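# Sort three desk items onto matching low shelves

## Task

Take each of the three items off the desk and set it on the top surface of whichever low shelf already holds items of the same type. Each item must rest there on its own, not held up by the robot. The robot must not tip over or be left leaning.

## Robot and tools

ROBOT. A Hello Robot Stretch 3 with one arm. It has a two-wheel differential base (0.33 m long, 0.34 m wide) that cannot strafe, a lift that rides up a mast, and a telescoping arm pointing out of the robot's RIGHT side. To move the gripper forward or back, drive the base. Turns pivot about the point midway between the wheels, 0.05 m behind the front edge. With the arm pulled in and the wrist folded, a spin sweeps a 0.28 m radius; an unfolded level wrist reaches past that. The base runs fast (0.30 m/s, 1.9 rad/s) only when stowed: lift_m under 0.30, arm_m under 0.03, wrist_yaw_rad over 2.54. Otherwise it is capped at 0.10 m/s and 0.63 rad/s.

FRAMES. Base frame: origin on the floor between the drive wheels, x forward, y left, z up. hand_pose is reported in it, at the point where closed fingertips meet. Odometry frame: the base frame as it was at the start. Heading is positive to the left, within -3.142 to 3.142.

execute_actions takes "actions", a list run in order; an empty list just reports the state and images. If any part is invalid or out of range, the whole call is rejected and nothing new runs. Each action may have:
- "robot": one command, a list of up to 8 commands and {"pause_s": s} waits (s at most 15) run in sequence, or {"stop": true}, which brakes everything and clears the queue.
- "steps": control steps to spend, 1 to 450, at 30 per second. {"steps": n} alone waits.
- "until": ends the action early once every listed condition holds, e.g. {"robot": {"status": "ended"}} (nothing moving, no queue running), or fields like lift_m, lift_m_goal, lift_m_status, base_status, refusals, queue, queue_left, x, y, heading, compared with [op, value] using =, !=, <, <=, >, >=. {"any": {"status": "ended"}} fires when any one motion or the queue finishes.

A command holds "base", "joints", "contact_limits" or a mix; these start together and keep running across later actions and while you think.
- "base": exactly one key. translate_m is a relative drive in metres from where the base is when the command starts, forward positive, magnitude at most 1. rotate_rad is a relative spin in radians, counter-clockwise (left) positive, magnitude at most 3.2.
- "joints": absolute targets by name; unnamed joints keep their targets. lift_m 0 to 1.1 m (arm height). arm_m 0 to 0.52 m (extension). wrist_yaw_rad -1.345 to 4.42 (0 along the arm, positive toward the front, 3.0 folded over the base). wrist_pitch_rad -1.57 to 0.451 (0 level, negative tips fingers down). wrist_roll_rad -2.911 to 2.911 (0 fingers side by side). gripper_m -0.089 to 0.179 (larger is wider; the real gap is about 0.007 m smaller when nearly shut, 0.025 m smaller when fully open, zero below 0.007). head_pan_rad -3.953 to 1.73 (0 ahead, positive left, -1.57 faces the arm). head_tilt_rad -1.53 to 0.419 (negative down).
- "contact_limits": {"arm_m": e}, effort percent 1 to 100 at which the arm halts; lower is gentler, too low halts instantly. It lasts until arm_m's next command.
A new command overrides at once: named joints retarget, the rest of any older queue is thrown away. In a queue, each command begins only after the previous one finished "done" (or "off_target" for base and gripper); other endings drop the rest.

GRIPPING. Close to a gripper_m smaller than the object's width; lower squeezes harder, but too hard trips a guard that eases off and lets things slip. To let go, open at least 0.02 past where the pads first touched. Neither gripper_m nor "done" proves something is held; check the wrist_camera or images. Resend a different value to regrip.

WRIST SAFETY. Fold (yaw to 3.0) or unfold only with lift_m 0.32 to 0.95, wrist_pitch_rad -0.4, roll near 0, or the gripper may strike the mast, base or head. Once folded, lift_m may go down to 0.25. With yaw under -0.4, keep pitch at -0.5 or lower.

RESULTS. Each result is a snapshot plus one image per camera (head_camera 896x504, nav_camera 672x504 fisheye, wrist_camera 644x364). base_status shows (translate_m progress of goal). joint_goals, joint_status per joint: moving, done, off_target (stuck short, may still press), contact_stop (the joint pushed something and went slack), time_out, stopped, not_commanded, torque_fault (wrist servo off about 10 s; joint limp, goals refused). measured_speeds, motor_effort in percent (peak in brackets; biased and noisy). refusals, queue (idle/running/done/dropped/stopped), queue_left. Lines starting "refused:" or "dropped:" explain a rejected goal; "on_its_own" reports goals the robot changed itself, slack or off joints, efforts outside rest (likely a load or push), and any lean in base_tilt. lidar_m: 12 distances in 30-degree sectors counter-clockwise from straight ahead (4th left, 10th right), in a plane 0.17 m up, so it sees legs not tabletops. wrist_depth_mm and head_depth_mm: 7x7 grids of depths.

zoom_image: "camera" (head_camera, nav_camera or wrist_camera) and "region" [x0, y0, x1, y1] in pixels of that camera's last image, origin top-left, at most 504x504.

finished_scene: "scene", the number of the current scene. Irreversible; call it only after all motion has ended and items sit on their own.

AVOID. Pushing hard into something fixed with the gripper above about 0.45 m can tip the robot, and a second push after a contact_stop tips it sooner. Do not drive while the gripper holds or hooks something immovable. If the base snags furniture (worst in reverse), undo in small steps, free the gripper, and lower lift_m to about 0.2 if it stays tilted. Avoid dropping, slamming or knocking items; something may occasionally nudge loose objects, so confirm placements visually.

Each tool is called after "Emit:" as name(argument=value, ...) on one line, values as JSON.

## Session

Emit:
execute_actions(actions=[])

Scene clock: 0.00 s.
robot.base_odometry: x=+0.000 y=+0.000 heading=+0.000 (m, m, rad; robot's odometry frame)
robot.turned_by_wheels: +0.000 (rad since the last result)
robot.turned_by_imu: +0.000 (rad since the last result)
robot.base_tilt: forward=+0.3 right=-0.1 (deg)
robot.lidar_m: 1.72 2.07 2.25 2.37 1.64 1.81 1.81 1.86 1.63 1.51 2.12 1.94
robot.head_depth_mm: 1815 1829 1831 1836 1845 1843 1849 / 1874 1893 1882 1900 1908 1921 1911 / 1923 1953 1966 1962 1969 1982 1989 / 1948 2034 2037 2063 2052 2041 2048 / 1940 2114 2117 2115 2123 1977 1806 / 1918 2181 2207 2208 2236 2091 1899 / 1925 2284 2281 2290 2304 2068 1997
robot.base_status: not_commanded
robot.joint_positions: lift_m=+0.403 arm_m=-0.002 wrist_yaw_rad=+3.058 wrist_pitch_rad=-0.479 wrist_roll_rad=-0.012 gripper_m=+0.037 head_pan_rad=-0.014 head_tilt_rad=+0.002
robot.joint_goals: lift_m=+0.403 arm_m=-0.002 wrist_yaw_rad=+3.058 wrist_pitch_rad=-0.479 wrist_roll_rad=-0.012 gripper_m=+0.037 head_pan_rad=-0.014 head_tilt_rad=+0.002
robot.joint_status: lift_m=not_commanded arm_m=not_commanded wrist_yaw_rad=not_commanded wrist_pitch_rad=not_commanded wrist_roll_rad=not_commanded gripper_m=not_commanded head_pan_rad=not_commanded head_tilt_rad=not_commanded
robot.measured_speeds: translate_m=+0.000 rotate_rad=+0.000 lift_m=+0.000 arm_m=+0.000 wrist_yaw_rad=+0.000 wrist_pitch_rad=+0.000 wrist_roll_rad=+0.000 head_pan_rad=+0.000 head_tilt_rad=+0.000
robot: refusals=0 queue=idle queue_left=0
robot.motor_effort: left_wheel=+0 right_wheel=-1 lift_m=+35 arm_m=+1 wrist_yaw_rad=-1 wrist_pitch_rad=+4 wrist_roll_rad=+1 gripper_m=+0 head_pan_rad=+0 head_tilt_rad=+1 (%)
robot.hand_pose: x=-0.0032 y=+0.0728 z=+0.4022 quat_wxyz=(+0.196, +0.689, +0.140, +0.684) (m; robot's base frame)
robot.wrist_depth_mm: - - - - - - - / - - - - - - - / - - - - - - - / 856 835 - 876 871 893 864 / 697 699 - 694 701 715 729 / 606 616 - 602 600 602 613 / 528 545 - - 540 543 551
pictures: head_camera (sideways: a quarter turn clockwise sets it upright), nav_camera (sideways: a quarter turn counterclockwise sets it upright), wrist_camera
Images, in order (width x height): head_camera 896x504, nav_camera 672x504, wrist_camera 644x364.

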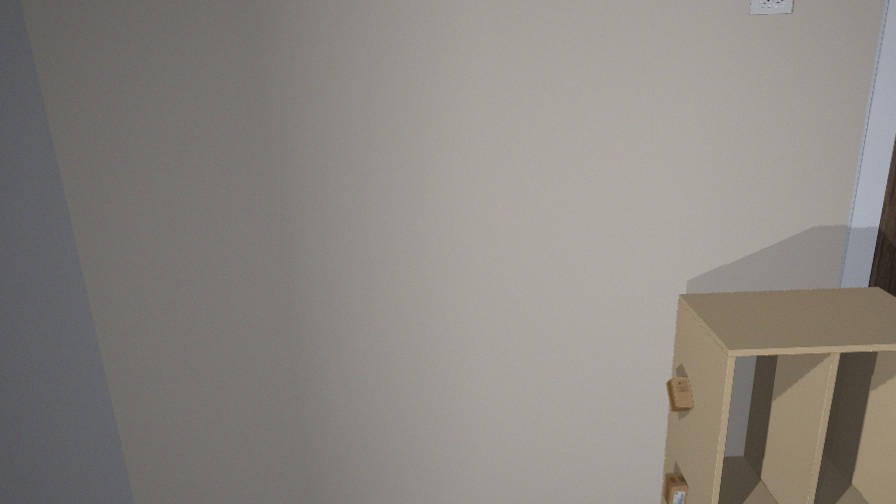

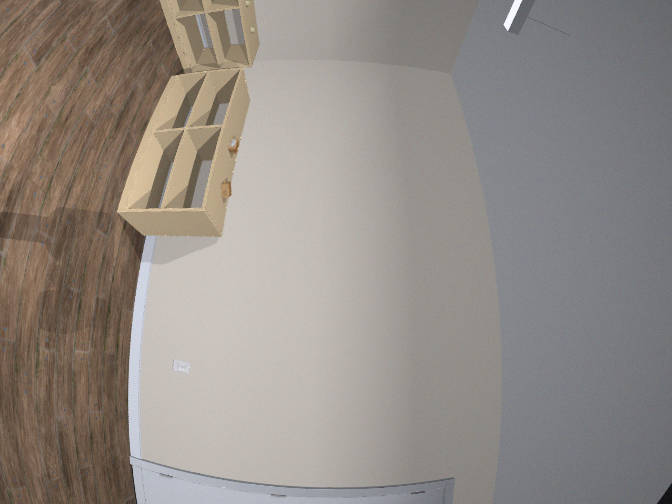

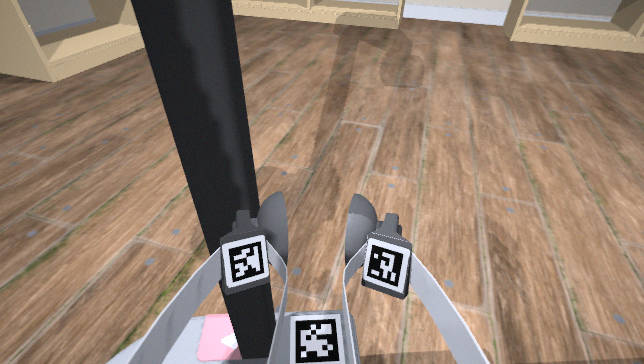

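Emit:
execute_actions(actions=[{"robot":{"joints":{"head_pan_rad":1.2,"head_tilt_rad":-0.5}},"steps":200,"until":{"robot":{"status":"ended"}}}])

Emit:
execute_actions(actions=[{"robot":{"joints":{"head_pan_rad":-1.2}},"steps":200,"until":{"robot":{"status":"ended"}}}])

Emit:
execute_actions(actions=[{"robot":{"joints":{"head_pan_rad":-2.8}},"steps":200,"until":{"robot":{"status":"ended"}}}])

Scene clock: 13.93 s.
robot.base_odometry: x=+0.000 y=+0.000 heading=+0.000 (m, m, rad; robot's odometry frame)
robot.turned_by_wheels: +0.000 (rad since the last result)
robot.turned_by_imu: +0.001 (rad since the last result)
robot.base_tilt: forward=+0.2 right=-0.1 (deg)
robot.lidar_m: 1.72 2.07 2.25 2.36 1.64 1.80 1.82 1.86 1.63 1.50 2.12 1.94
robot.head_depth_mm: 2336 2534 2683 2611 2021 1581 1312 / 2325 2546 2677 2612 2025 1597 1319 / 2290 2513 2711 2650 2034 1591 1321 / 2283 2470 2741 2797 2024 1611 1323 / 2276 2488 2648 2652 2035 1604 1328 / 2275 2446 2602 2562 2040 1605 1327 / 2245 2465 2588 2529 2052 1609 1332
robot.base_status: not_commanded
robot.joint_positions: lift_m=+0.403 arm_m=-0.002 wrist_yaw_rad=+3.058 wrist_pitch_rad=-0.479 wrist_roll_rad=-0.012 gripper_m=+0.037 head_pan_rad=+1.193 head_tilt_rad=-0.493
robot.joint_goals: lift_m=+0.403 arm_m=-0.002 wrist_yaw_rad=+3.058 wrist_pitch_rad=-0.479 wrist_roll_rad=-0.012 gripper_m=+0.037 head_pan_rad=+1.200 head_tilt_rad=-0.500
robot.joint_status: lift_m=not_commanded arm_m=not_commanded wrist_yaw_rad=not_commanded wrist_pitch_rad=not_commanded wrist_roll_rad=not_commanded gripper_m=not_commanded head_pan_rad=done head_tilt_rad=done
robot.measured_speeds: translate_m=+0.000 rotate_rad=+0.000 lift_m=+0.000 arm_m=+0.000 wrist_yaw_rad=+0.000 wrist_pitch_rad=+0.000 wrist_roll_rad=+0.000 head_pan_rad=+0.000 head_tilt_rad=+0.000
robot: refusals=0 queue=done queue_left=0
robot.motor_effort: left_wheel=+0(1) right_wheel=-1(1) lift_m=+35(35) arm_m=+1(1) wrist_yaw_rad=-1(0) wrist_pitch_rad=+4(4) wrist_roll_rad=+1(1) gripper_m=+0(0) head_pan_rad=+3(39) head_tilt_rad=-3(30) (%)
robot.hand_pose: x=-0.0032 y=+0.0728 z=+0.4022 quat_wxyz=(+0.196, +0.689, +0.140, +0.684) (m; robot's base frame)
robot.wrist_depth_mm: - - - - - - - / - - - - - - - / - - - - - - - / 827 857 - 866 869 891 881 / 694 703 - 711 759 739 739 / 606 602 - 601 603 621 631 / 525 545 - - 531 546 542
pictures: head_camera (sideways: a quarter turn clockwise sets it upright), nav_camera (sideways: a quarter turn counterclockwise sets it upright), wrist_camera
Images, in order (width x height): head_camera 896x504, nav_camera 672x504, wrist_camera 644x364.

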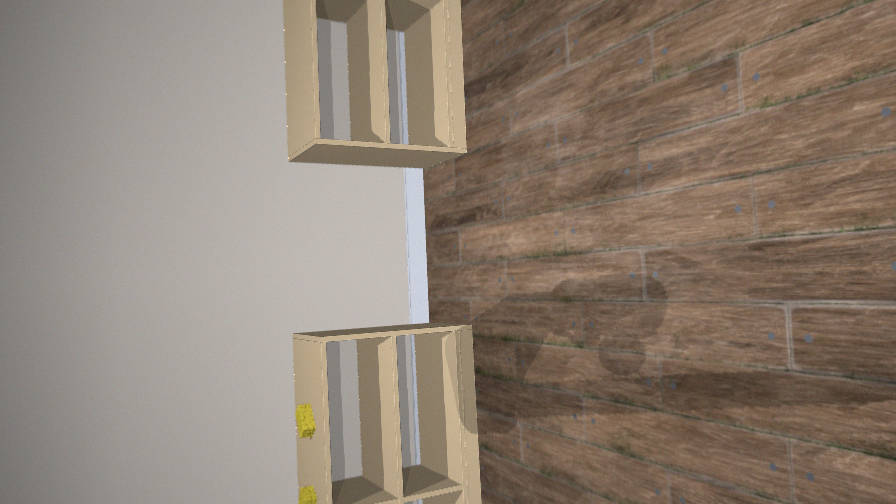

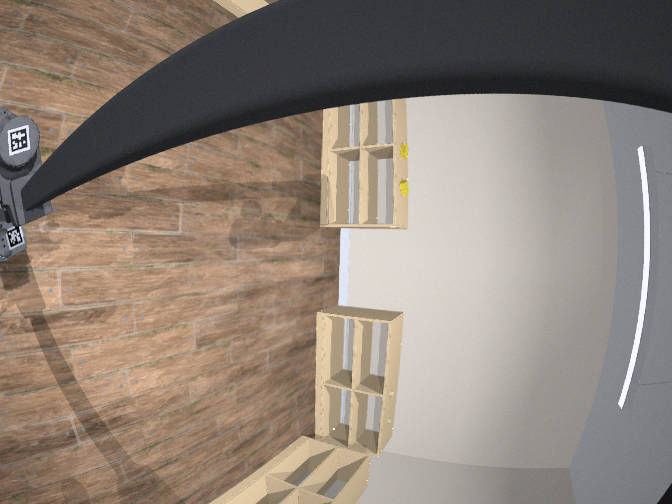

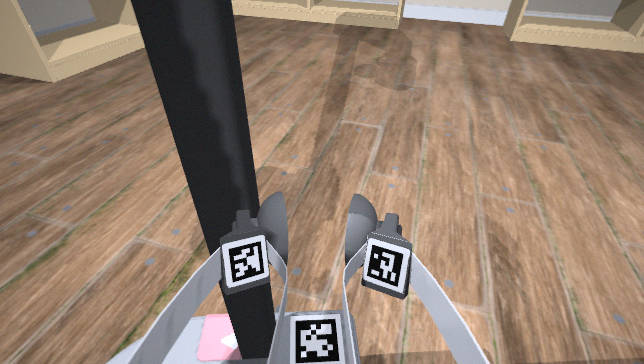

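Scene clock: 15.70 s.
robot.base_odometry: x=+0.000 y=+0.000 heading=+0.000 (m, m, rad; robot's odometry frame)
robot.turned_by_wheels: +0.000 (rad since the last result)
robot.turned_by_imu: +0.000 (rad since the last result)
robot.base_tilt: forward=+0.2 right=+0.0 (deg)
robot.lidar_m: 1.72 2.07 2.26 2.37 1.65 1.80 1.82 1.86 1.63 1.50 2.12 1.94
robot.head_depth_mm: 1934 2078 1888 2097 1941 1591 1313 / 2077 2238 1898 2560 2031 1596 1316 / 2217 2406 2087 2531 2038 1598 1320 / 2398 2631 2847 2787 2040 1597 1324 / 2333 2544 2747 2752 2031 1605 1329 / 2111 2268 2421 2510 2043 1605 1326 / 1933 2053 2193 2339 2046 1606 1328
robot.base_status: not_commanded
robot.joint_positions: lift_m=+0.403 arm_m=-0.002 wrist_yaw_rad=+3.058 wrist_pitch_rad=-0.479 wrist_roll_rad=-0.012 gripper_m=+0.037 head_pan_rad=-1.193 head_tilt_rad=-0.494
robot.joint_goals: lift_m=+0.403 arm_m=-0.002 wrist_yaw_rad=+3.058 wrist_pitch_rad=-0.479 wrist_roll_rad=-0.012 gripper_m=+0.037 head_pan_rad=-1.200 head_tilt_rad=-0.500
robot.joint_status: lift_m=not_commanded arm_m=not_commanded wrist_yaw_rad=not_commanded wrist_pitch_rad=not_commanded wrist_roll_rad=not_commanded gripper_m=not_commanded head_pan_rad=done head_tilt_rad=done
robot.measured_speeds: translate_m=+0.000 rotate_rad=+0.000 lift_m=+0.000 arm_m=+0.000 wrist_yaw_rad=+0.000 wrist_pitch_rad=+0.000 wrist_roll_rad=+0.000 head_pan_rad=+0.000 head_tilt_rad=+0.000
robot: refusals=0 queue=done queue_left=0
robot.motor_effort: left_wheel=+0(1) right_wheel=-1(0) lift_m=+35(35) arm_m=+1(1) wrist_yaw_rad=+0(0) wrist_pitch_rad=+4(4) wrist_roll_rad=+1(1) gripper_m=+0(1) head_pan_rad=-4(39) head_tilt_rad=-3(3) (%)
robot.hand_pose: x=-0.0032 y=+0.0728 z=+0.4022 quat_wxyz=(+0.196, +0.689, +0.140, +0.684) (m; robot's base frame)
robot.wrist_depth_mm: - - - - - - - / - - - - - - - / - - - - - - - / 826 829 - 850 868 884 884 / 684 709 - 719 705 726 746 / 604 608 - 617 602 625 633 / 530 534 - - 534 540 543
pictures: head_camera (sideways: a quarter turn clockwise sets it upright), nav_camera (sideways: a quarter turn counterclockwise sets it upright), wrist_camera
Images, in order (width x height): head_camera 896x504, nav_camera 672x504, wrist_camera 644x364.

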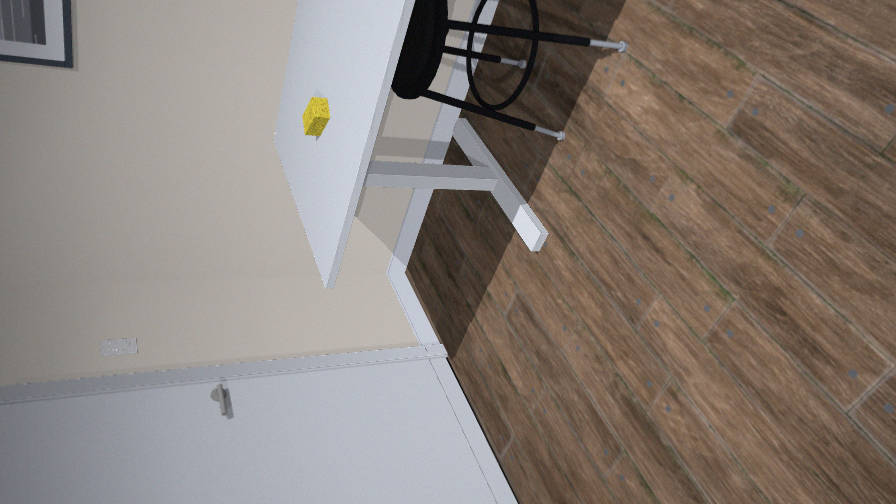

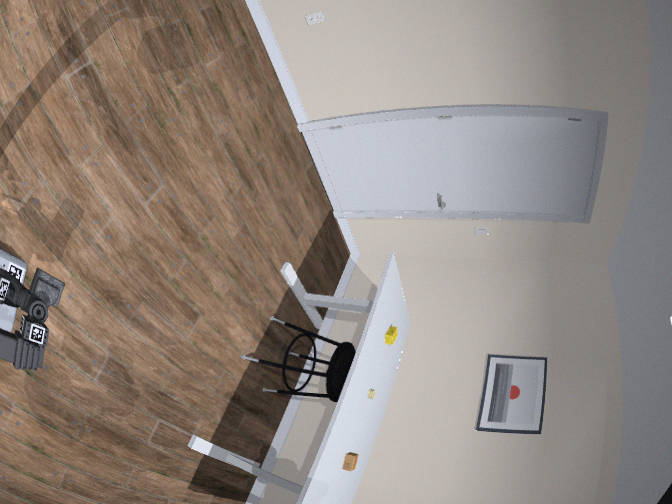

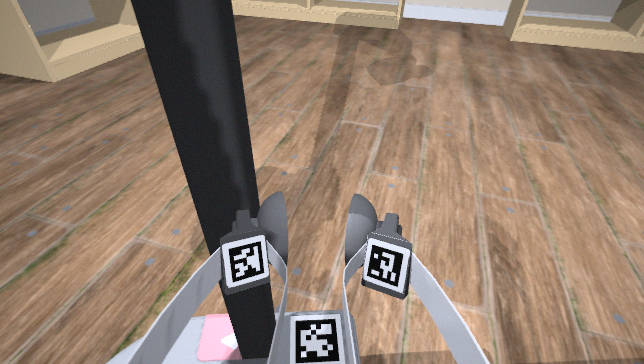

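Scene clock: 17.10 s.
robot.base_odometry: x=+0.000 y=+0.000 heading=+0.000 (m, m, rad; robot's odometry frame)
robot.turned_by_wheels: +0.000 (rad since the last result)
robot.turned_by_imu: +0.000 (rad since the last result)
robot.base_tilt: forward=+0.3 right=+0.0 (deg)
robot.lidar_m: 1.72 2.07 2.25 2.36 1.65 1.81 1.82 1.86 1.63 1.51 2.12 1.95
robot.head_depth_mm: 1627 1759 1880 2047 2013 1591 1317 / 1732 1881 2030 2215 2031 1598 1317 / 1848 2017 2206 2395 2023 1598 1323 / 2000 2180 2407 2590 2035 1600 1327 / 2176 2399 2627 2763 2040 1603 1328 / 2319 2528 2722 2796 2054 1611 1331 / 2177 2311 2464 2577 2043 1613 1331
robot.base_status: not_commanded
robot.joint_positions: lift_m=+0.403 arm_m=-0.002 wrist_yaw_rad=+3.058 wrist_pitch_rad=-0.479 wrist_roll_rad=-0.012 gripper_m=+0.037 head_pan_rad=-2.793 head_tilt_rad=-0.494
robot.joint_goals: lift_m=+0.403 arm_m=-0.002 wrist_yaw_rad=+3.058 wrist_pitch_rad=-0.479 wrist_roll_rad=-0.012 gripper_m=+0.037 head_pan_rad=-2.800 head_tilt_rad=-0.500
robot.joint_status: lift_m=not_commanded arm_m=not_commanded wrist_yaw_rad=not_commanded wrist_pitch_rad=not_commanded wrist_roll_rad=not_commanded gripper_m=not_commanded head_pan_rad=done head_tilt_rad=done
robot.measured_speeds: translate_m=+0.000 rotate_rad=+0.000 lift_m=+0.000 arm_m=+0.000 wrist_yaw_rad=+0.000 wrist_pitch_rad=+0.000 wrist_roll_rad=+0.000 head_pan_rad=+0.000 head_tilt_rad=+0.000
robot: refusals=0 queue=done queue_left=0
robot.motor_effort: left_wheel=+1(1) right_wheel=+0(1) lift_m=+35(35) arm_m=+1(1) wrist_yaw_rad=+0(1) wrist_pitch_rad=+4(4) wrist_roll_rad=+1(1) gripper_m=+0(1) head_pan_rad=-4(41) head_tilt_rad=-3(3) (%)
robot.hand_pose: x=-0.0032 y=+0.0728 z=+0.4022 quat_wxyz=(+0.196, +0.689, +0.140, +0.684) (m; robot's base frame)
robot.wrist_depth_mm: - - - - - - - / - - - - - - - / - - - - - - - / 832 852 - 859 884 869 874 / 705 711 - 722 706 717 737 / 608 594 - 603 594 615 617 / 542 535 - - 540 543 535
pictures: head_camera (sideways: a quarter turn clockwise sets it upright), nav_camera (sideways: a quarter turn counterclockwise sets it upright), wrist_camera
Images, in order (width x height): head_camera 896x504, nav_camera 672x504, wrist_camera 644x364.

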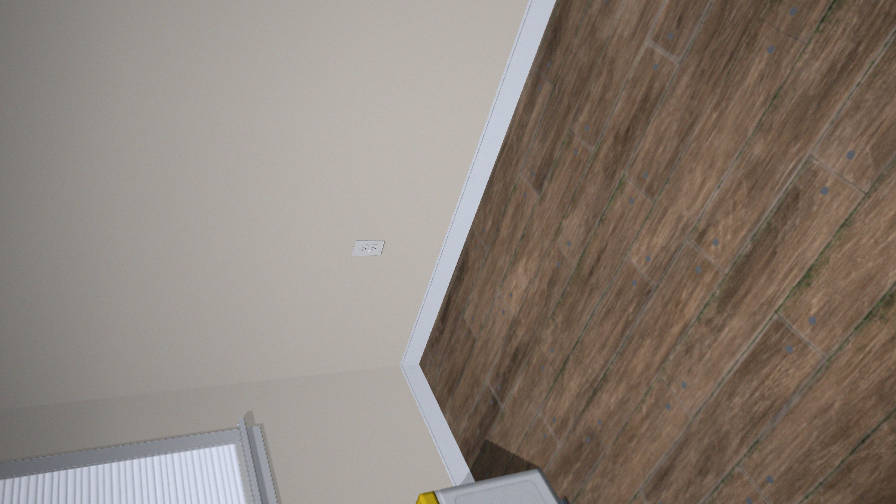

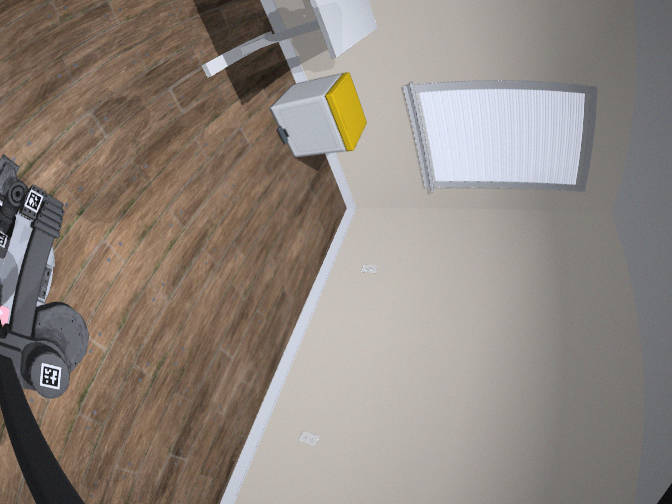

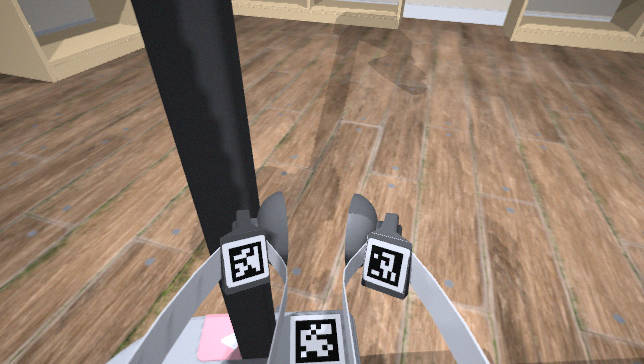

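Emit:
execute_actions(actions=[{"robot":{"joints":{"head_pan_rad":-1.75,"head_tilt_rad":-0.35,"lift_m":0.9}},"steps":200,"until":{"robot":{"status":"ended"}}}])

Emit:
execute_actions(actions=[{"robot":{"joints":{"head_pan_rad":0.5,"head_tilt_rad":-0.3}},"steps":200,"until":{"robot":{"status":"ended"}}}])

Emit:
execute_actions(actions=[{"robot":{"joints":{"head_pan_rad":1.7}},"steps":200,"until":{"robot":{"status":"ended"}}}])

Scene clock: 32.27 s.
robot.base_odometry: x=+0.000 y=+0.000 heading=+0.000 (m, m, rad; robot's odometry frame)
robot.turned_by_wheels: +0.000 (rad since the last result)
robot.turned_by_imu: +0.001 (rad since the last result)
robot.base_tilt: forward=+0.2 right=-0.1 (deg)
robot.lidar_m: 1.72 2.08 2.26 2.36 1.64 1.80 1.81 1.85 1.63 1.50 2.12 1.94
robot.head_depth_mm: 1781 1921 2040 2142 2293 1804 1502 / 1814 1915 2070 1640 2320 1830 1499 / 1837 1971 2103 1644 2346 1844 1497 / 1872 1993 2128 1798 2426 1840 1459 / 1890 2019 2164 1769 2369 1839 1461 / 1905 2053 2195 1750 2265 1851 1469 / 1925 2064 2227 1809 2397 1853 1468
robot.base_status: not_commanded
robot.joint_positions: lift_m=+0.900 arm_m=-0.002 wrist_yaw_rad=+3.058 wrist_pitch_rad=-0.480 wrist_roll_rad=-0.012 gripper_m=+0.037 head_pan_rad=-1.757 head_tilt_rad=-0.359
robot.joint_goals: lift_m=+0.900 arm_m=-0.002 wrist_yaw_rad=+3.058 wrist_pitch_rad=-0.480 wrist_roll_rad=-0.012 gripper_m=+0.037 head_pan_rad=-1.750 head_tilt_rad=-0.350
robot.joint_status: lift_m=done arm_m=not_commanded wrist_yaw_rad=not_commanded wrist_pitch_rad=not_commanded wrist_roll_rad=not_commanded gripper_m=not_commanded head_pan_rad=done head_tilt_rad=done
robot.measured_speeds: translate_m=+0.000 rotate_rad=+0.000 lift_m=+0.000 arm_m=+0.000 wrist_yaw_rad=+0.000 wrist_pitch_rad=+0.000 wrist_roll_rad=+0.000 head_pan_rad=+0.000 head_tilt_rad=+0.000
robot: refusals=0 queue=done queue_left=0
robot.motor_effort: left_wheel=+1(1) right_wheel=+0(1) lift_m=+41(44) arm_m=+1(1) wrist_yaw_rad=+0(1) wrist_pitch_rad=+4(4) wrist_roll_rad=+1(1) gripper_m=+0(1) head_pan_rad=+3(39) head_tilt_rad=+3(16) (%)
robot.hand_pose: x=-0.0032 y=+0.0728 z=+0.8988 quat_wxyz=(+0.196, +0.689, +0.141, +0.684) (m; robot's base frame)
robot.wrist_depth_mm: - - - - - - - / - - - - - - - / - - - - - - - / - - - - - - - / - - - - - - - / - - - - - - - / - - - - - - -
pictures: head_camera (sideways: a quarter turn clockwise sets it upright), nav_camera (sideways: a quarter turn counterclockwise sets it upright), wrist_camera
Images, in order (width x height): head_camera 896x504, nav_camera 672x504, wrist_camera 644x364.

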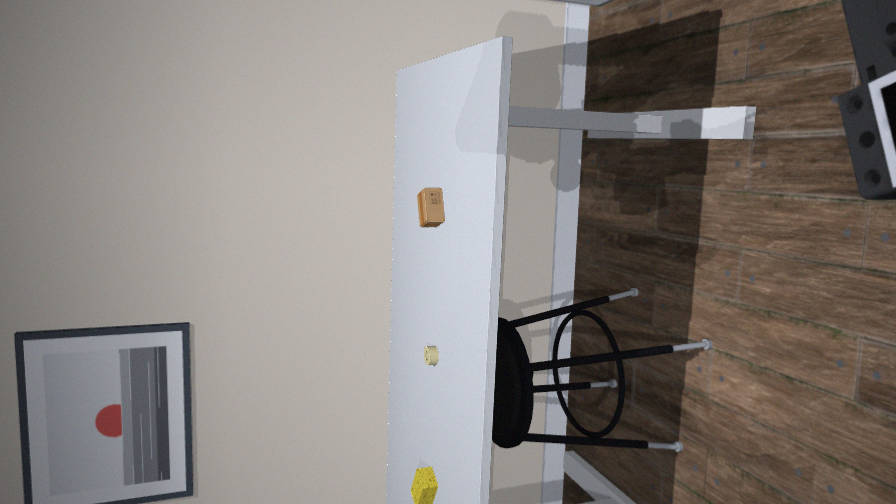

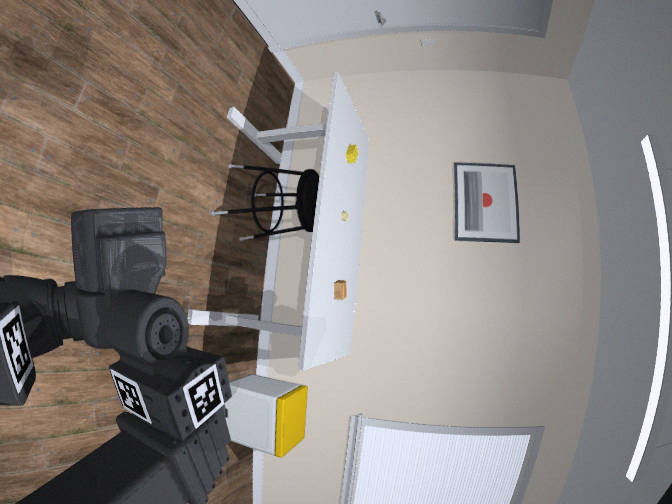

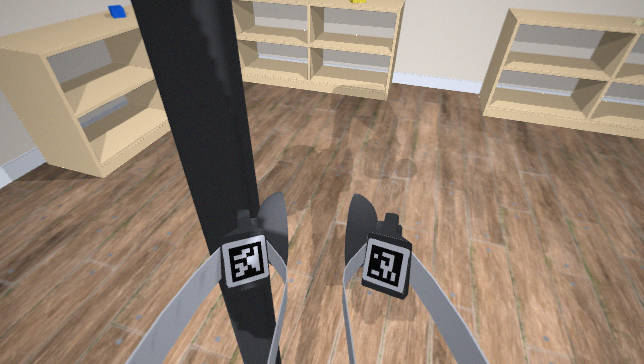

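Scene clock: 33.97 s.
robot.base_odometry: x=+0.000 y=+0.000 heading=+0.000 (m, m, rad; robot's odometry frame)
robot.turned_by_wheels: +0.000 (rad since the last result)
robot.turned_by_imu: +0.000 (rad since the last result)
robot.base_tilt: forward=+0.2 right=+0.0 (deg)
robot.lidar_m: 1.72 2.06 2.26 2.37 1.64 1.81 1.82 1.86 1.63 1.51 2.12 1.94
robot.head_depth_mm: 1911 2002 2113 2086 1923 1921 1511 / 2071 2201 2292 2331 2249 1927 1520 / 2265 2402 2531 2359 2337 1938 1529 / 2523 2680 2824 2770 2559 1934 1525 / 2810 3017 3192 3030 2700 1957 1525 / 2747 2832 2997 2981 2697 1975 1536 / 2522 2623 2786 2691 2577 1967 1543
robot.base_status: not_commanded
robot.joint_positions: lift_m=+0.900 arm_m=-0.002 wrist_yaw_rad=+3.058 wrist_pitch_rad=-0.480 wrist_roll_rad=-0.012 gripper_m=+0.037 head_pan_rad=+0.493 head_tilt_rad=-0.310
robot.joint_goals: lift_m=+0.900 arm_m=-0.002 wrist_yaw_rad=+3.058 wrist_pitch_rad=-0.480 wrist_roll_rad=-0.012 gripper_m=+0.037 head_pan_rad=+0.500 head_tilt_rad=-0.300
robot.joint_status: lift_m=done arm_m=not_commanded wrist_yaw_rad=not_commanded wrist_pitch_rad=not_commanded wrist_roll_rad=not_commanded gripper_m=not_commanded head_pan_rad=done head_tilt_rad=done
robot.measured_speeds: translate_m=+0.000 rotate_rad=+0.000 lift_m=+0.000 arm_m=+0.000 wrist_yaw_rad=+0.000 wrist_pitch_rad=+0.000 wrist_roll_rad=+0.000 head_pan_rad=+0.000 head_tilt_rad=+0.000
robot: refusals=0 queue=done queue_left=0
robot.motor_effort: left_wheel=+0(0) right_wheel=-1(0) lift_m=+42(42) arm_m=+1(1) wrist_yaw_rad=-1(0) wrist_pitch_rad=+4(4) wrist_roll_rad=+1(0) gripper_m=+1(0) head_pan_rad=+4(40) head_tilt_rad=+5(11) (%)
robot.hand_pose: x=-0.0032 y=+0.0728 z=+0.8988 quat_wxyz=(+0.196, +0.689, +0.141, +0.684) (m; robot's base frame)
robot.wrist_depth_mm: - - - - - - - / - - - - - - - / - - - - - - - / - - - - - - - / - - - - - - - / - - - - - - - / - - - - - - -
pictures: head_camera (sideways: a quarter turn clockwise sets it upright), nav_camera (sideways: a quarter turn counterclockwise sets it upright), wrist_camera
Images, in order (width x height): head_camera 896x504, nav_camera 672x504, wrist_camera 644x364.

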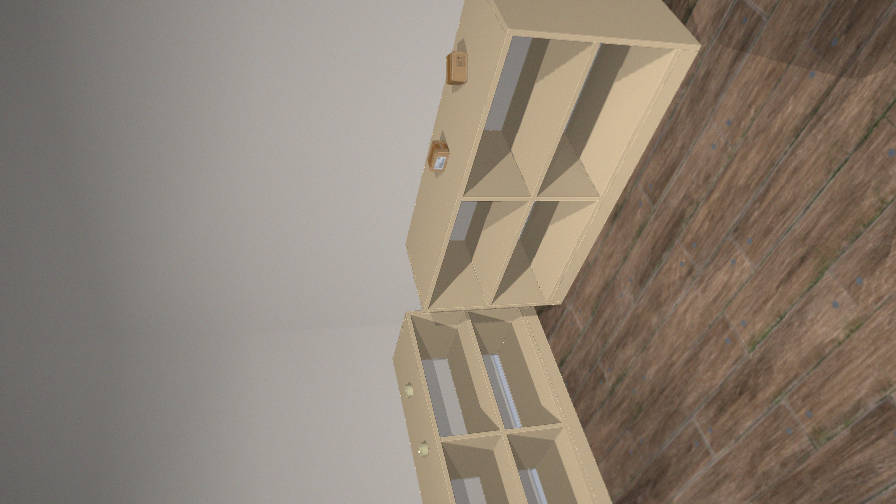

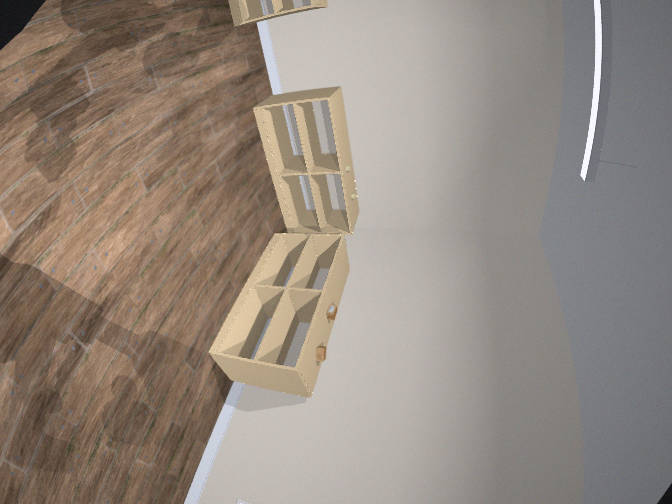

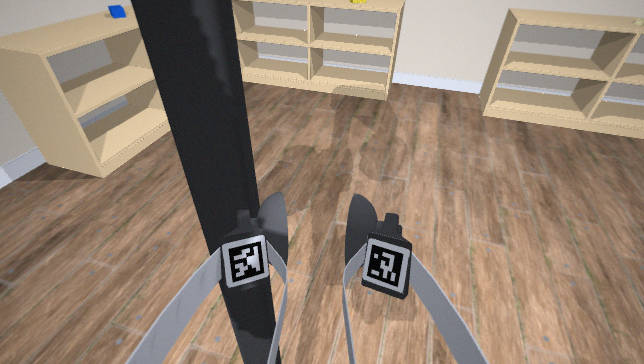

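Scene clock: 35.17 s.
robot.base_odometry: x=+0.000 y=+0.000 heading=+0.000 (m, m, rad; robot's odometry frame)
robot.turned_by_wheels: +0.000 (rad since the last result)
robot.turned_by_imu: +0.000 (rad since the last result)
robot.base_tilt: forward=+0.3 right=+0.0 (deg)
robot.lidar_m: 1.72 2.08 2.26 2.37 1.64 1.81 1.81 1.86 1.63 1.50 2.12 1.94
robot.head_depth_mm: 2294 2396 2520 2589 2469 1929 1513 / 2363 2483 2656 2709 2519 1935 1511 / 2469 2626 2754 2760 2604 1935 1521 / 2584 2746 2892 2971 2700 1951 1521 / 2729 2914 3105 2927 2697 1946 1584 / 2688 2790 2848 2662 2430 1963 1642 / 2375 2404 2496 2528 2161 - -
robot.base_status: not_commanded
robot.joint_positions: lift_m=+0.900 arm_m=-0.002 wrist_yaw_rad=+3.058 wrist_pitch_rad=-0.480 wrist_roll_rad=-0.012 gripper_m=+0.037 head_pan_rad=+1.693 head_tilt_rad=-0.310
robot.joint_goals: lift_m=+0.900 arm_m=-0.002 wrist_yaw_rad=+3.058 wrist_pitch_rad=-0.480 wrist_roll_rad=-0.012 gripper_m=+0.037 head_pan_rad=+1.700 head_tilt_rad=-0.300
robot.joint_status: lift_m=done arm_m=not_commanded wrist_yaw_rad=not_commanded wrist_pitch_rad=not_commanded wrist_roll_rad=not_commanded gripper_m=not_commanded head_pan_rad=done head_tilt_rad=done
robot.measured_speeds: translate_m=+0.000 rotate_rad=+0.000 lift_m=+0.000 arm_m=+0.000 wrist_yaw_rad=+0.000 wrist_pitch_rad=+0.000 wrist_roll_rad=+0.000 head_pan_rad=+0.000 head_tilt_rad=+0.000
robot: refusals=0 queue=done queue_left=0
robot.motor_effort: left_wheel=+0(1) right_wheel=-1(1) lift_m=+42(41) arm_m=+1(1) wrist_yaw_rad=-1(1) wrist_pitch_rad=+4(4) wrist_roll_rad=+1(1) gripper_m=+0(0) head_pan_rad=+3(36) head_tilt_rad=+4(4) (%)
robot.hand_pose: x=-0.0032 y=+0.0728 z=+0.8988 quat_wxyz=(+0.196, +0.689, +0.141, +0.684) (m; robot's base frame)
robot.wrist_depth_mm: - - - - - - - / - - - - - - - / - - - - - - - / - - - - - - - / - - - - - - - / - - - - - - - / - - - - - - -
pictures: head_camera (sideways: a quarter turn clockwise sets it upright), nav_camera (sideways: a quarter turn counterclockwise sets it upright), wrist_camera
Images, in order (width x height): head_camera 896x504, nav_camera 672x504, wrist_camera 644x364.

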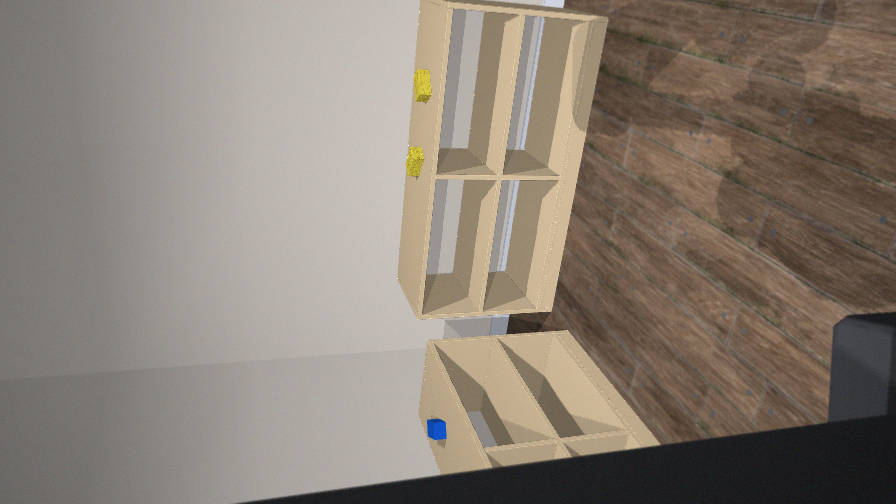

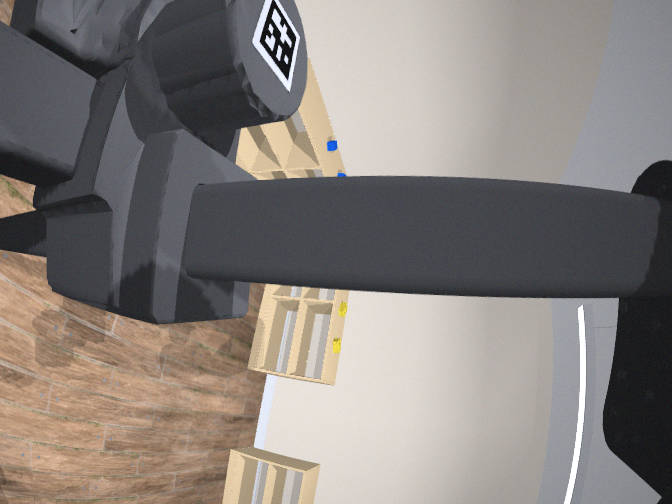

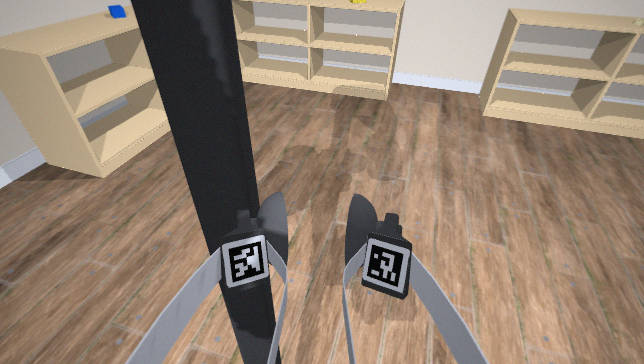

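Emit:
execute_actions(actions="[{\"robot\":[{\"base\":{\"rotate_rad\":-1.92},\"joints\":{\"lift_m\":0.94,\"head_pan_rad\":-1.57,\"head_tilt_rad\":-0.7}},{\"base\":{\"translate_m\":0.8},\"joints\":{\"wrist_yaw_rad\":0,\"gripper_m\":0.15}},{\"base\":{\"rotate_rad\":1.57},\"joints\":{\"wrist_pitch_rad\":-0.3}}]},\"steps\":450},{\"steps\":450,\"until\":{\"robot\":{\"status\":\"ended\"}}}]")


Emit:
execute_actions(actions=[{"robot":[{"base":{"rotate_rad":-1.92},"joints":{"lift_m":0.94,"head_pan_rad":-1.57,"head_tilt_rad":-0.7}},{"base":{"translate_m":0.8},"joints":{"wrist_yaw_rad":0,"gripper_m":0.15}},{"base":{"rotate_rad":1.57},"joints":{"wrist_pitch_rad":-0.3}}],"steps":450,"until":{"robot":{"status":"ended"}}},{"steps":300,"until":{"robot":{"status":"ended"}}}])

Scene clock: 89.87 s.
robot.base_odometry: x=-0.274 y=-0.752 heading=-0.350 (m, m, rad; robot's odometry frame)
robot.turned_by_wheels: -0.350 (rad since the last result)
robot.turned_by_imu: -0.344 (rad since the last result)
robot.base_tilt: forward=+0.3 right=-0.1 (deg)
robot.lidar_m: 1.90 2.01 2.19 3.03 2.17 1.88 1.82 1.27 1.05 0.84 0.79 1.05
robot.head_depth_mm: 1144 1279 1463 1599 - - - / 1141 1290 1284 923 - - - / 1134 1278 1170 941 - - - / 1136 1281 1169 926 - 1352 1192 / 1133 1267 1175 921 788 1383 1195 / 1128 1272 1178 897 789 1388 1195 / 1130 1265 1173 895 790 1384 1200
robot.base_status: done (rotate_rad +1.5699 of +1.5700)
robot.joint_positions: lift_m=+0.940 arm_m=-0.002 wrist_yaw_rad=+0.001 wrist_pitch_rad=-0.321 wrist_roll_rad=-0.012 gripper_m=+0.150 head_pan_rad=-1.563 head_tilt_rad=-0.691
robot.joint_goals: lift_m=+0.940 arm_m=-0.002 wrist_yaw_rad=+0.000 wrist_pitch_rad=-0.300 wrist_roll_rad=-0.012 gripper_m=+0.150 head_pan_rad=-1.570 head_tilt_rad=-0.700
robot.joint_status: lift_m=done arm_m=not_commanded wrist_yaw_rad=done wrist_pitch_rad=done wrist_roll_rad=not_commanded gripper_m=done head_pan_rad=done head_tilt_rad=done
robot.measured_speeds: translate_m=+0.000 rotate_rad=+0.000 lift_m=+0.000 arm_m=+0.000 wrist_yaw_rad=+0.000 wrist_pitch_rad=+0.000 wrist_roll_rad=+0.000 head_pan_rad=+0.000 head_tilt_rad=+0.000
robot: refusals=0 queue=done queue_left=0
robot.motor_effort: left_wheel=-3(11) right_wheel=+2(6) lift_m=+42(44) arm_m=+0(1) wrist_yaw_rad=-1(3) wrist_pitch_rad=+6(7) wrist_roll_rad=+1(1) gripper_m=+0(100) head_pan_rad=-4(41) head_tilt_rad=-4(26) (%)
robot.hand_pose: x=-0.0213 y=-0.3783 z=+0.9748 quat_wxyz=(+0.703, +0.114, -0.693, -0.112) (m; robot's base frame)
robot.wrist_depth_mm: - - - - 944 978 960 / - - - - - - - / - - - - - - - / 724 711 685 740 797 - - / 558 595 568 574 589 - - / 472 447 469 475 478 - 939 / 753 - 427 428 415 961 -
pictures: head_camera (sideways: a quarter turn clockwise sets it upright), nav_camera (sideways: a quarter turn counterclockwise sets it upright), wrist_camera
Images, in order (width x height): head_camera 896x504, nav_camera 672x504, wrist_camera 644x364.

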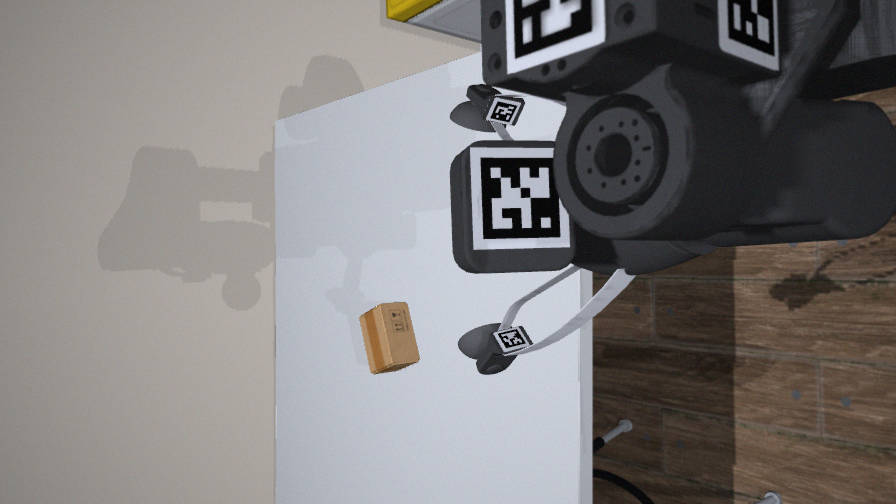

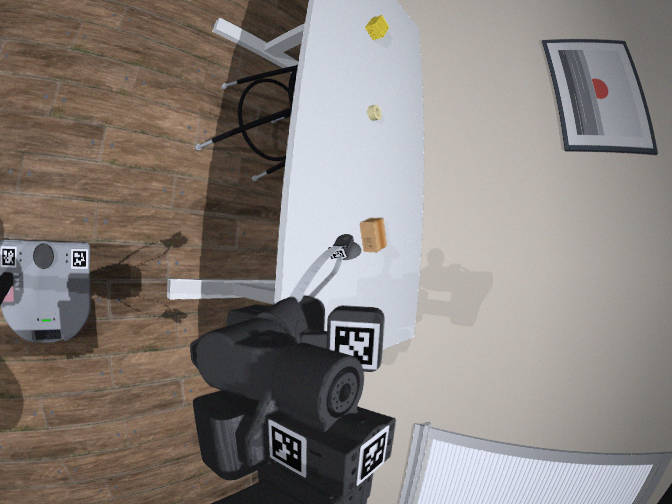

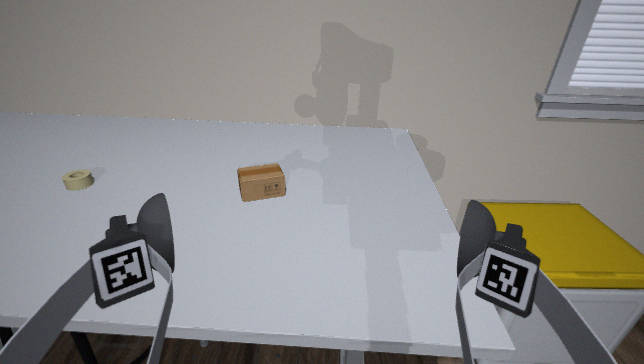

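Emit:
execute_actions(actions=[{"robot":{"base":{"translate_m":0.105},"joints":{"arm_m":0.2,"lift_m":0.9}},"steps":450,"until":{"robot":{"status":"ended"}}}])

Scene clock: 100.47 s.
robot.base_odometry: x=-0.175 y=-0.788 heading=-0.350 (m, m, rad; robot's odometry frame)
robot.turned_by_wheels: +0.000 (rad since the last result)
robot.turned_by_imu: +0.001 (rad since the last result)
robot.base_tilt: forward=+0.2 right=+0.0 (deg)
robot.lidar_m: 1.80 1.89 2.13 3.04 2.24 1.99 1.92 1.26 0.86 0.86 0.74 1.31
robot.head_depth_mm: 1138 1287 1407 - 1529 1379 1187 / 1137 1280 1327 - 786 1373 1188 / 1138 1279 1287 - 786 1374 1189 / 1134 1279 1280 866 787 1383 1192 / 1134 1270 1174 894 786 1385 1194 / 1132 1266 1172 894 788 1385 1197 / 1129 1267 1172 894 791 1325 1197
robot.base_status: done (translate_m +0.1050 of +0.1050)
robot.joint_positions: lift_m=+0.900 arm_m=+0.200 wrist_yaw_rad=+0.001 wrist_pitch_rad=-0.320 wrist_roll_rad=-0.012 gripper_m=+0.150 head_pan_rad=-1.563 head_tilt_rad=-0.691
robot.joint_goals: lift_m=+0.900 arm_m=+0.200 wrist_yaw_rad=+0.000 wrist_pitch_rad=-0.300 wrist_roll_rad=-0.012 gripper_m=+0.150 head_pan_rad=-1.570 head_tilt_rad=-0.700
robot.joint_status: lift_m=done arm_m=done wrist_yaw_rad=done wrist_pitch_rad=done wrist_roll_rad=not_commanded gripper_m=done head_pan_rad=done head_tilt_rad=done
robot.measured_speeds: translate_m=+0.000 rotate_rad=+0.000 lift_m=+0.000 arm_m=+0.000 wrist_yaw_rad=+0.000 wrist_pitch_rad=+0.000 wrist_roll_rad=+0.000 head_pan_rad=+0.000 head_tilt_rad=+0.000
robot: refusals=0 queue=done queue_left=0
robot.motor_effort: left_wheel=-3(4) right_wheel=+2(6) lift_m=+28(41) arm_m=+6(4) wrist_yaw_rad=-1(1) wrist_pitch_rad=+6(6) wrist_roll_rad=+1(1) gripper_m=+0(1) head_pan_rad=-4(4) head_tilt_rad=-4(4) (%)
robot.hand_pose: x=-0.0214 y=-0.5803 z=+0.9355 quat_wxyz=(+0.703, +0.114, -0.693, -0.112) (m; robot's base frame)
robot.wrist_depth_mm: 819 829 799 812 833 775 799 / 880 859 873 871 856 867 879 / 870 891 939 912 905 909 917 / 640 637 653 661 657 957 - / 479 525 515 461 522 553 971 / 421 402 414 418 425 - 759 / 350 350 354 356 360 360 365
pictures: head_camera (sideways: a quarter turn clockwise sets it upright), nav_camera (sideways: a quarter turn counterclockwise sets it upright), wrist_camera
Images, in order (width x height): head_camera 896x504, nav_camera 672x504, wrist_camera 644x364.

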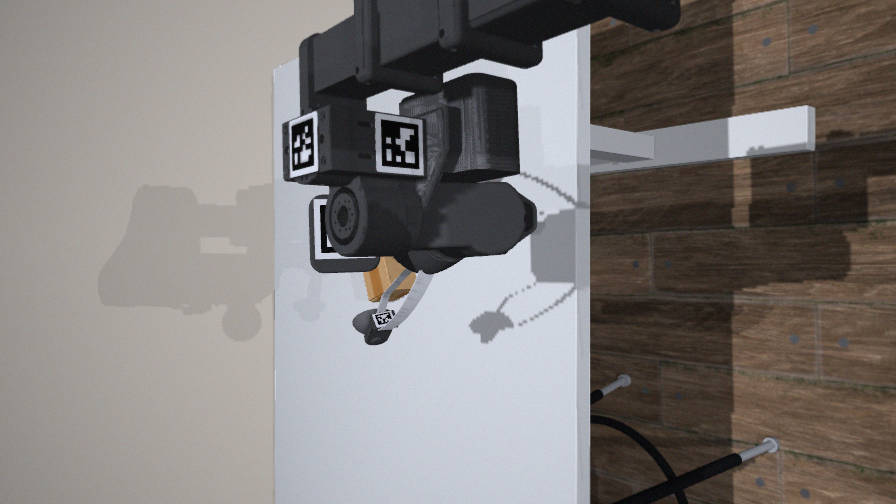

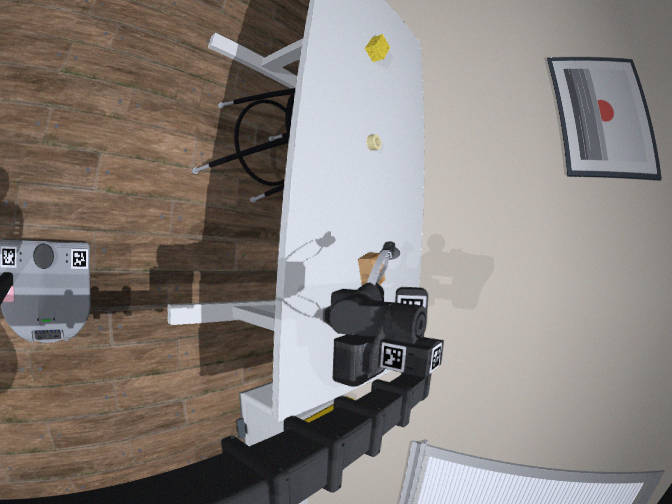

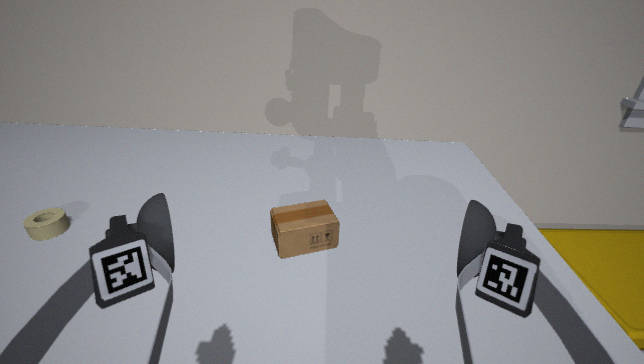

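Emit:
execute_actions(actions=[{"robot":[{"base":{"translate_m":0.02},"joints":{"arm_m":0.28,"lift_m":0.78}}],"steps":450,"until":{"robot":{"status":"ended"}}}])

Scene clock: 117.00 s.
robot.base_odometry: x=-0.156 y=-0.795 heading=-0.350 (m, m, rad; robot's odometry frame)
robot.turned_by_wheels: +0.000 (rad since the last result)
robot.turned_by_imu: +0.001 (rad since the last result)
robot.base_tilt: forward=+0.2 right=+0.0 (deg)
robot.lidar_m: 1.78 1.88 2.11 3.04 2.26 2.01 1.94 1.26 0.87 0.91 0.73 1.30
robot.head_depth_mm: 1144 1288 1381 892 772 - - / 1141 1283 1166 973 1295 1350 1196 / 1136 1281 1170 - 1523 1384 1192 / 1132 1284 1167 - 1526 1383 1188 / 1135 1277 1173 880 788 1383 1192 / 1129 1275 1178 896 788 1387 1196 / 1127 1268 1172 894 789 1327 1195
robot.base_status: done (translate_m +0.0200 of +0.0200)
robot.joint_positions: lift_m=+0.780 arm_m=+0.280 wrist_yaw_rad=+0.001 wrist_pitch_rad=-0.320 wrist_roll_rad=-0.012 gripper_m=+0.150 head_pan_rad=-1.563 head_tilt_rad=-0.691
robot.joint_goals: lift_m=+0.780 arm_m=+0.280 wrist_yaw_rad=+0.000 wrist_pitch_rad=-0.300 wrist_roll_rad=-0.012 gripper_m=+0.150 head_pan_rad=-1.570 head_tilt_rad=-0.700
robot.joint_status: lift_m=done arm_m=done wrist_yaw_rad=done wrist_pitch_rad=done wrist_roll_rad=not_commanded gripper_m=done head_pan_rad=done head_tilt_rad=done
robot.measured_speeds: translate_m=+0.000 rotate_rad=+0.000 lift_m=+0.000 arm_m=+0.000 wrist_yaw_rad=+0.000 wrist_pitch_rad=+0.000 wrist_roll_rad=+0.000 head_pan_rad=+0.000 head_tilt_rad=+0.000
robot: refusals=0 queue=done queue_left=0
robot.motor_effort: left_wheel=-3(6) right_wheel=+2(6) lift_m=+28(27) arm_m=+6(3) wrist_yaw_rad=-1(1) wrist_pitch_rad=+6(6) wrist_roll_rad=+1(1) gripper_m=+1(0) head_pan_rad=-4(4) head_tilt_rad=-4(4) (%)
robot.hand_pose: x=-0.0214 y=-0.6603 z=+0.8156 quat_wxyz=(+0.703, +0.114, -0.693, -0.112) (m; robot's base frame)
robot.wrist_depth_mm: 756 757 742 730 714 724 723 / 784 804 784 770 788 784 751 / 548 560 560 572 588 594 830 / 395 402 406 331 421 427 461 / 311 334 318 321 325 343 333 / 264 251 261 265 268 - 273 / 213 220 222 224 225 227 231
pictures: head_camera (sideways: a quarter turn clockwise sets it upright), nav_camera (sideways: a quarter turn counterclockwise sets it upright), wrist_camera
Images, in order (width x height): head_camera 896x504, nav_camera 672x504, wrist_camera 644x364.

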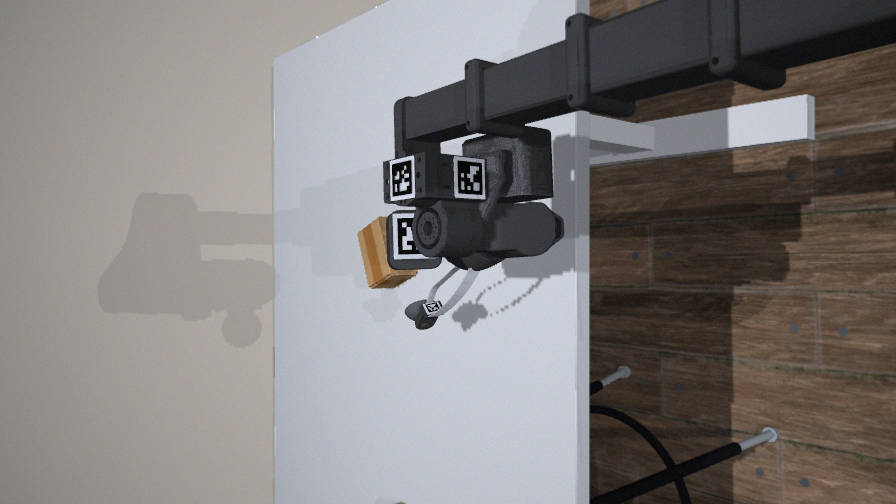

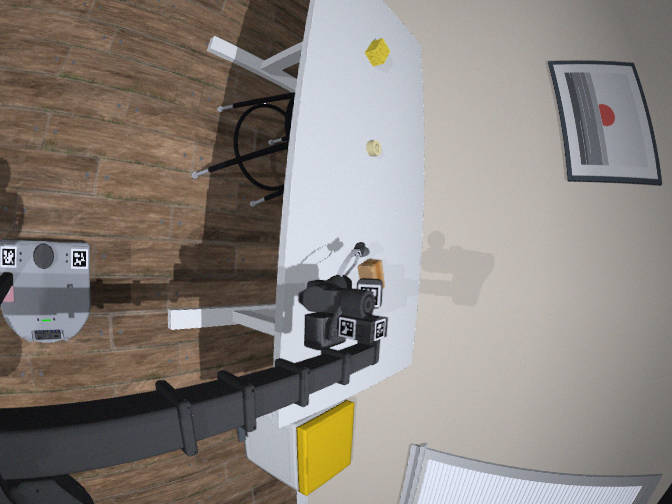

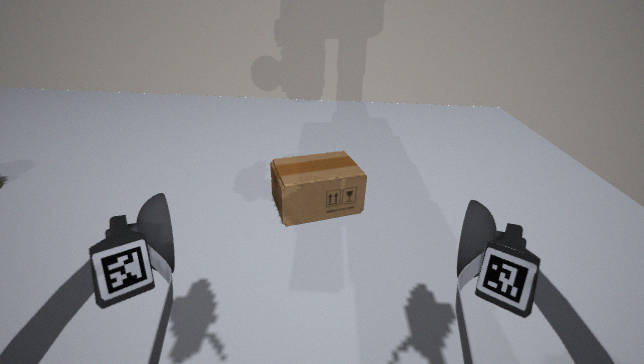

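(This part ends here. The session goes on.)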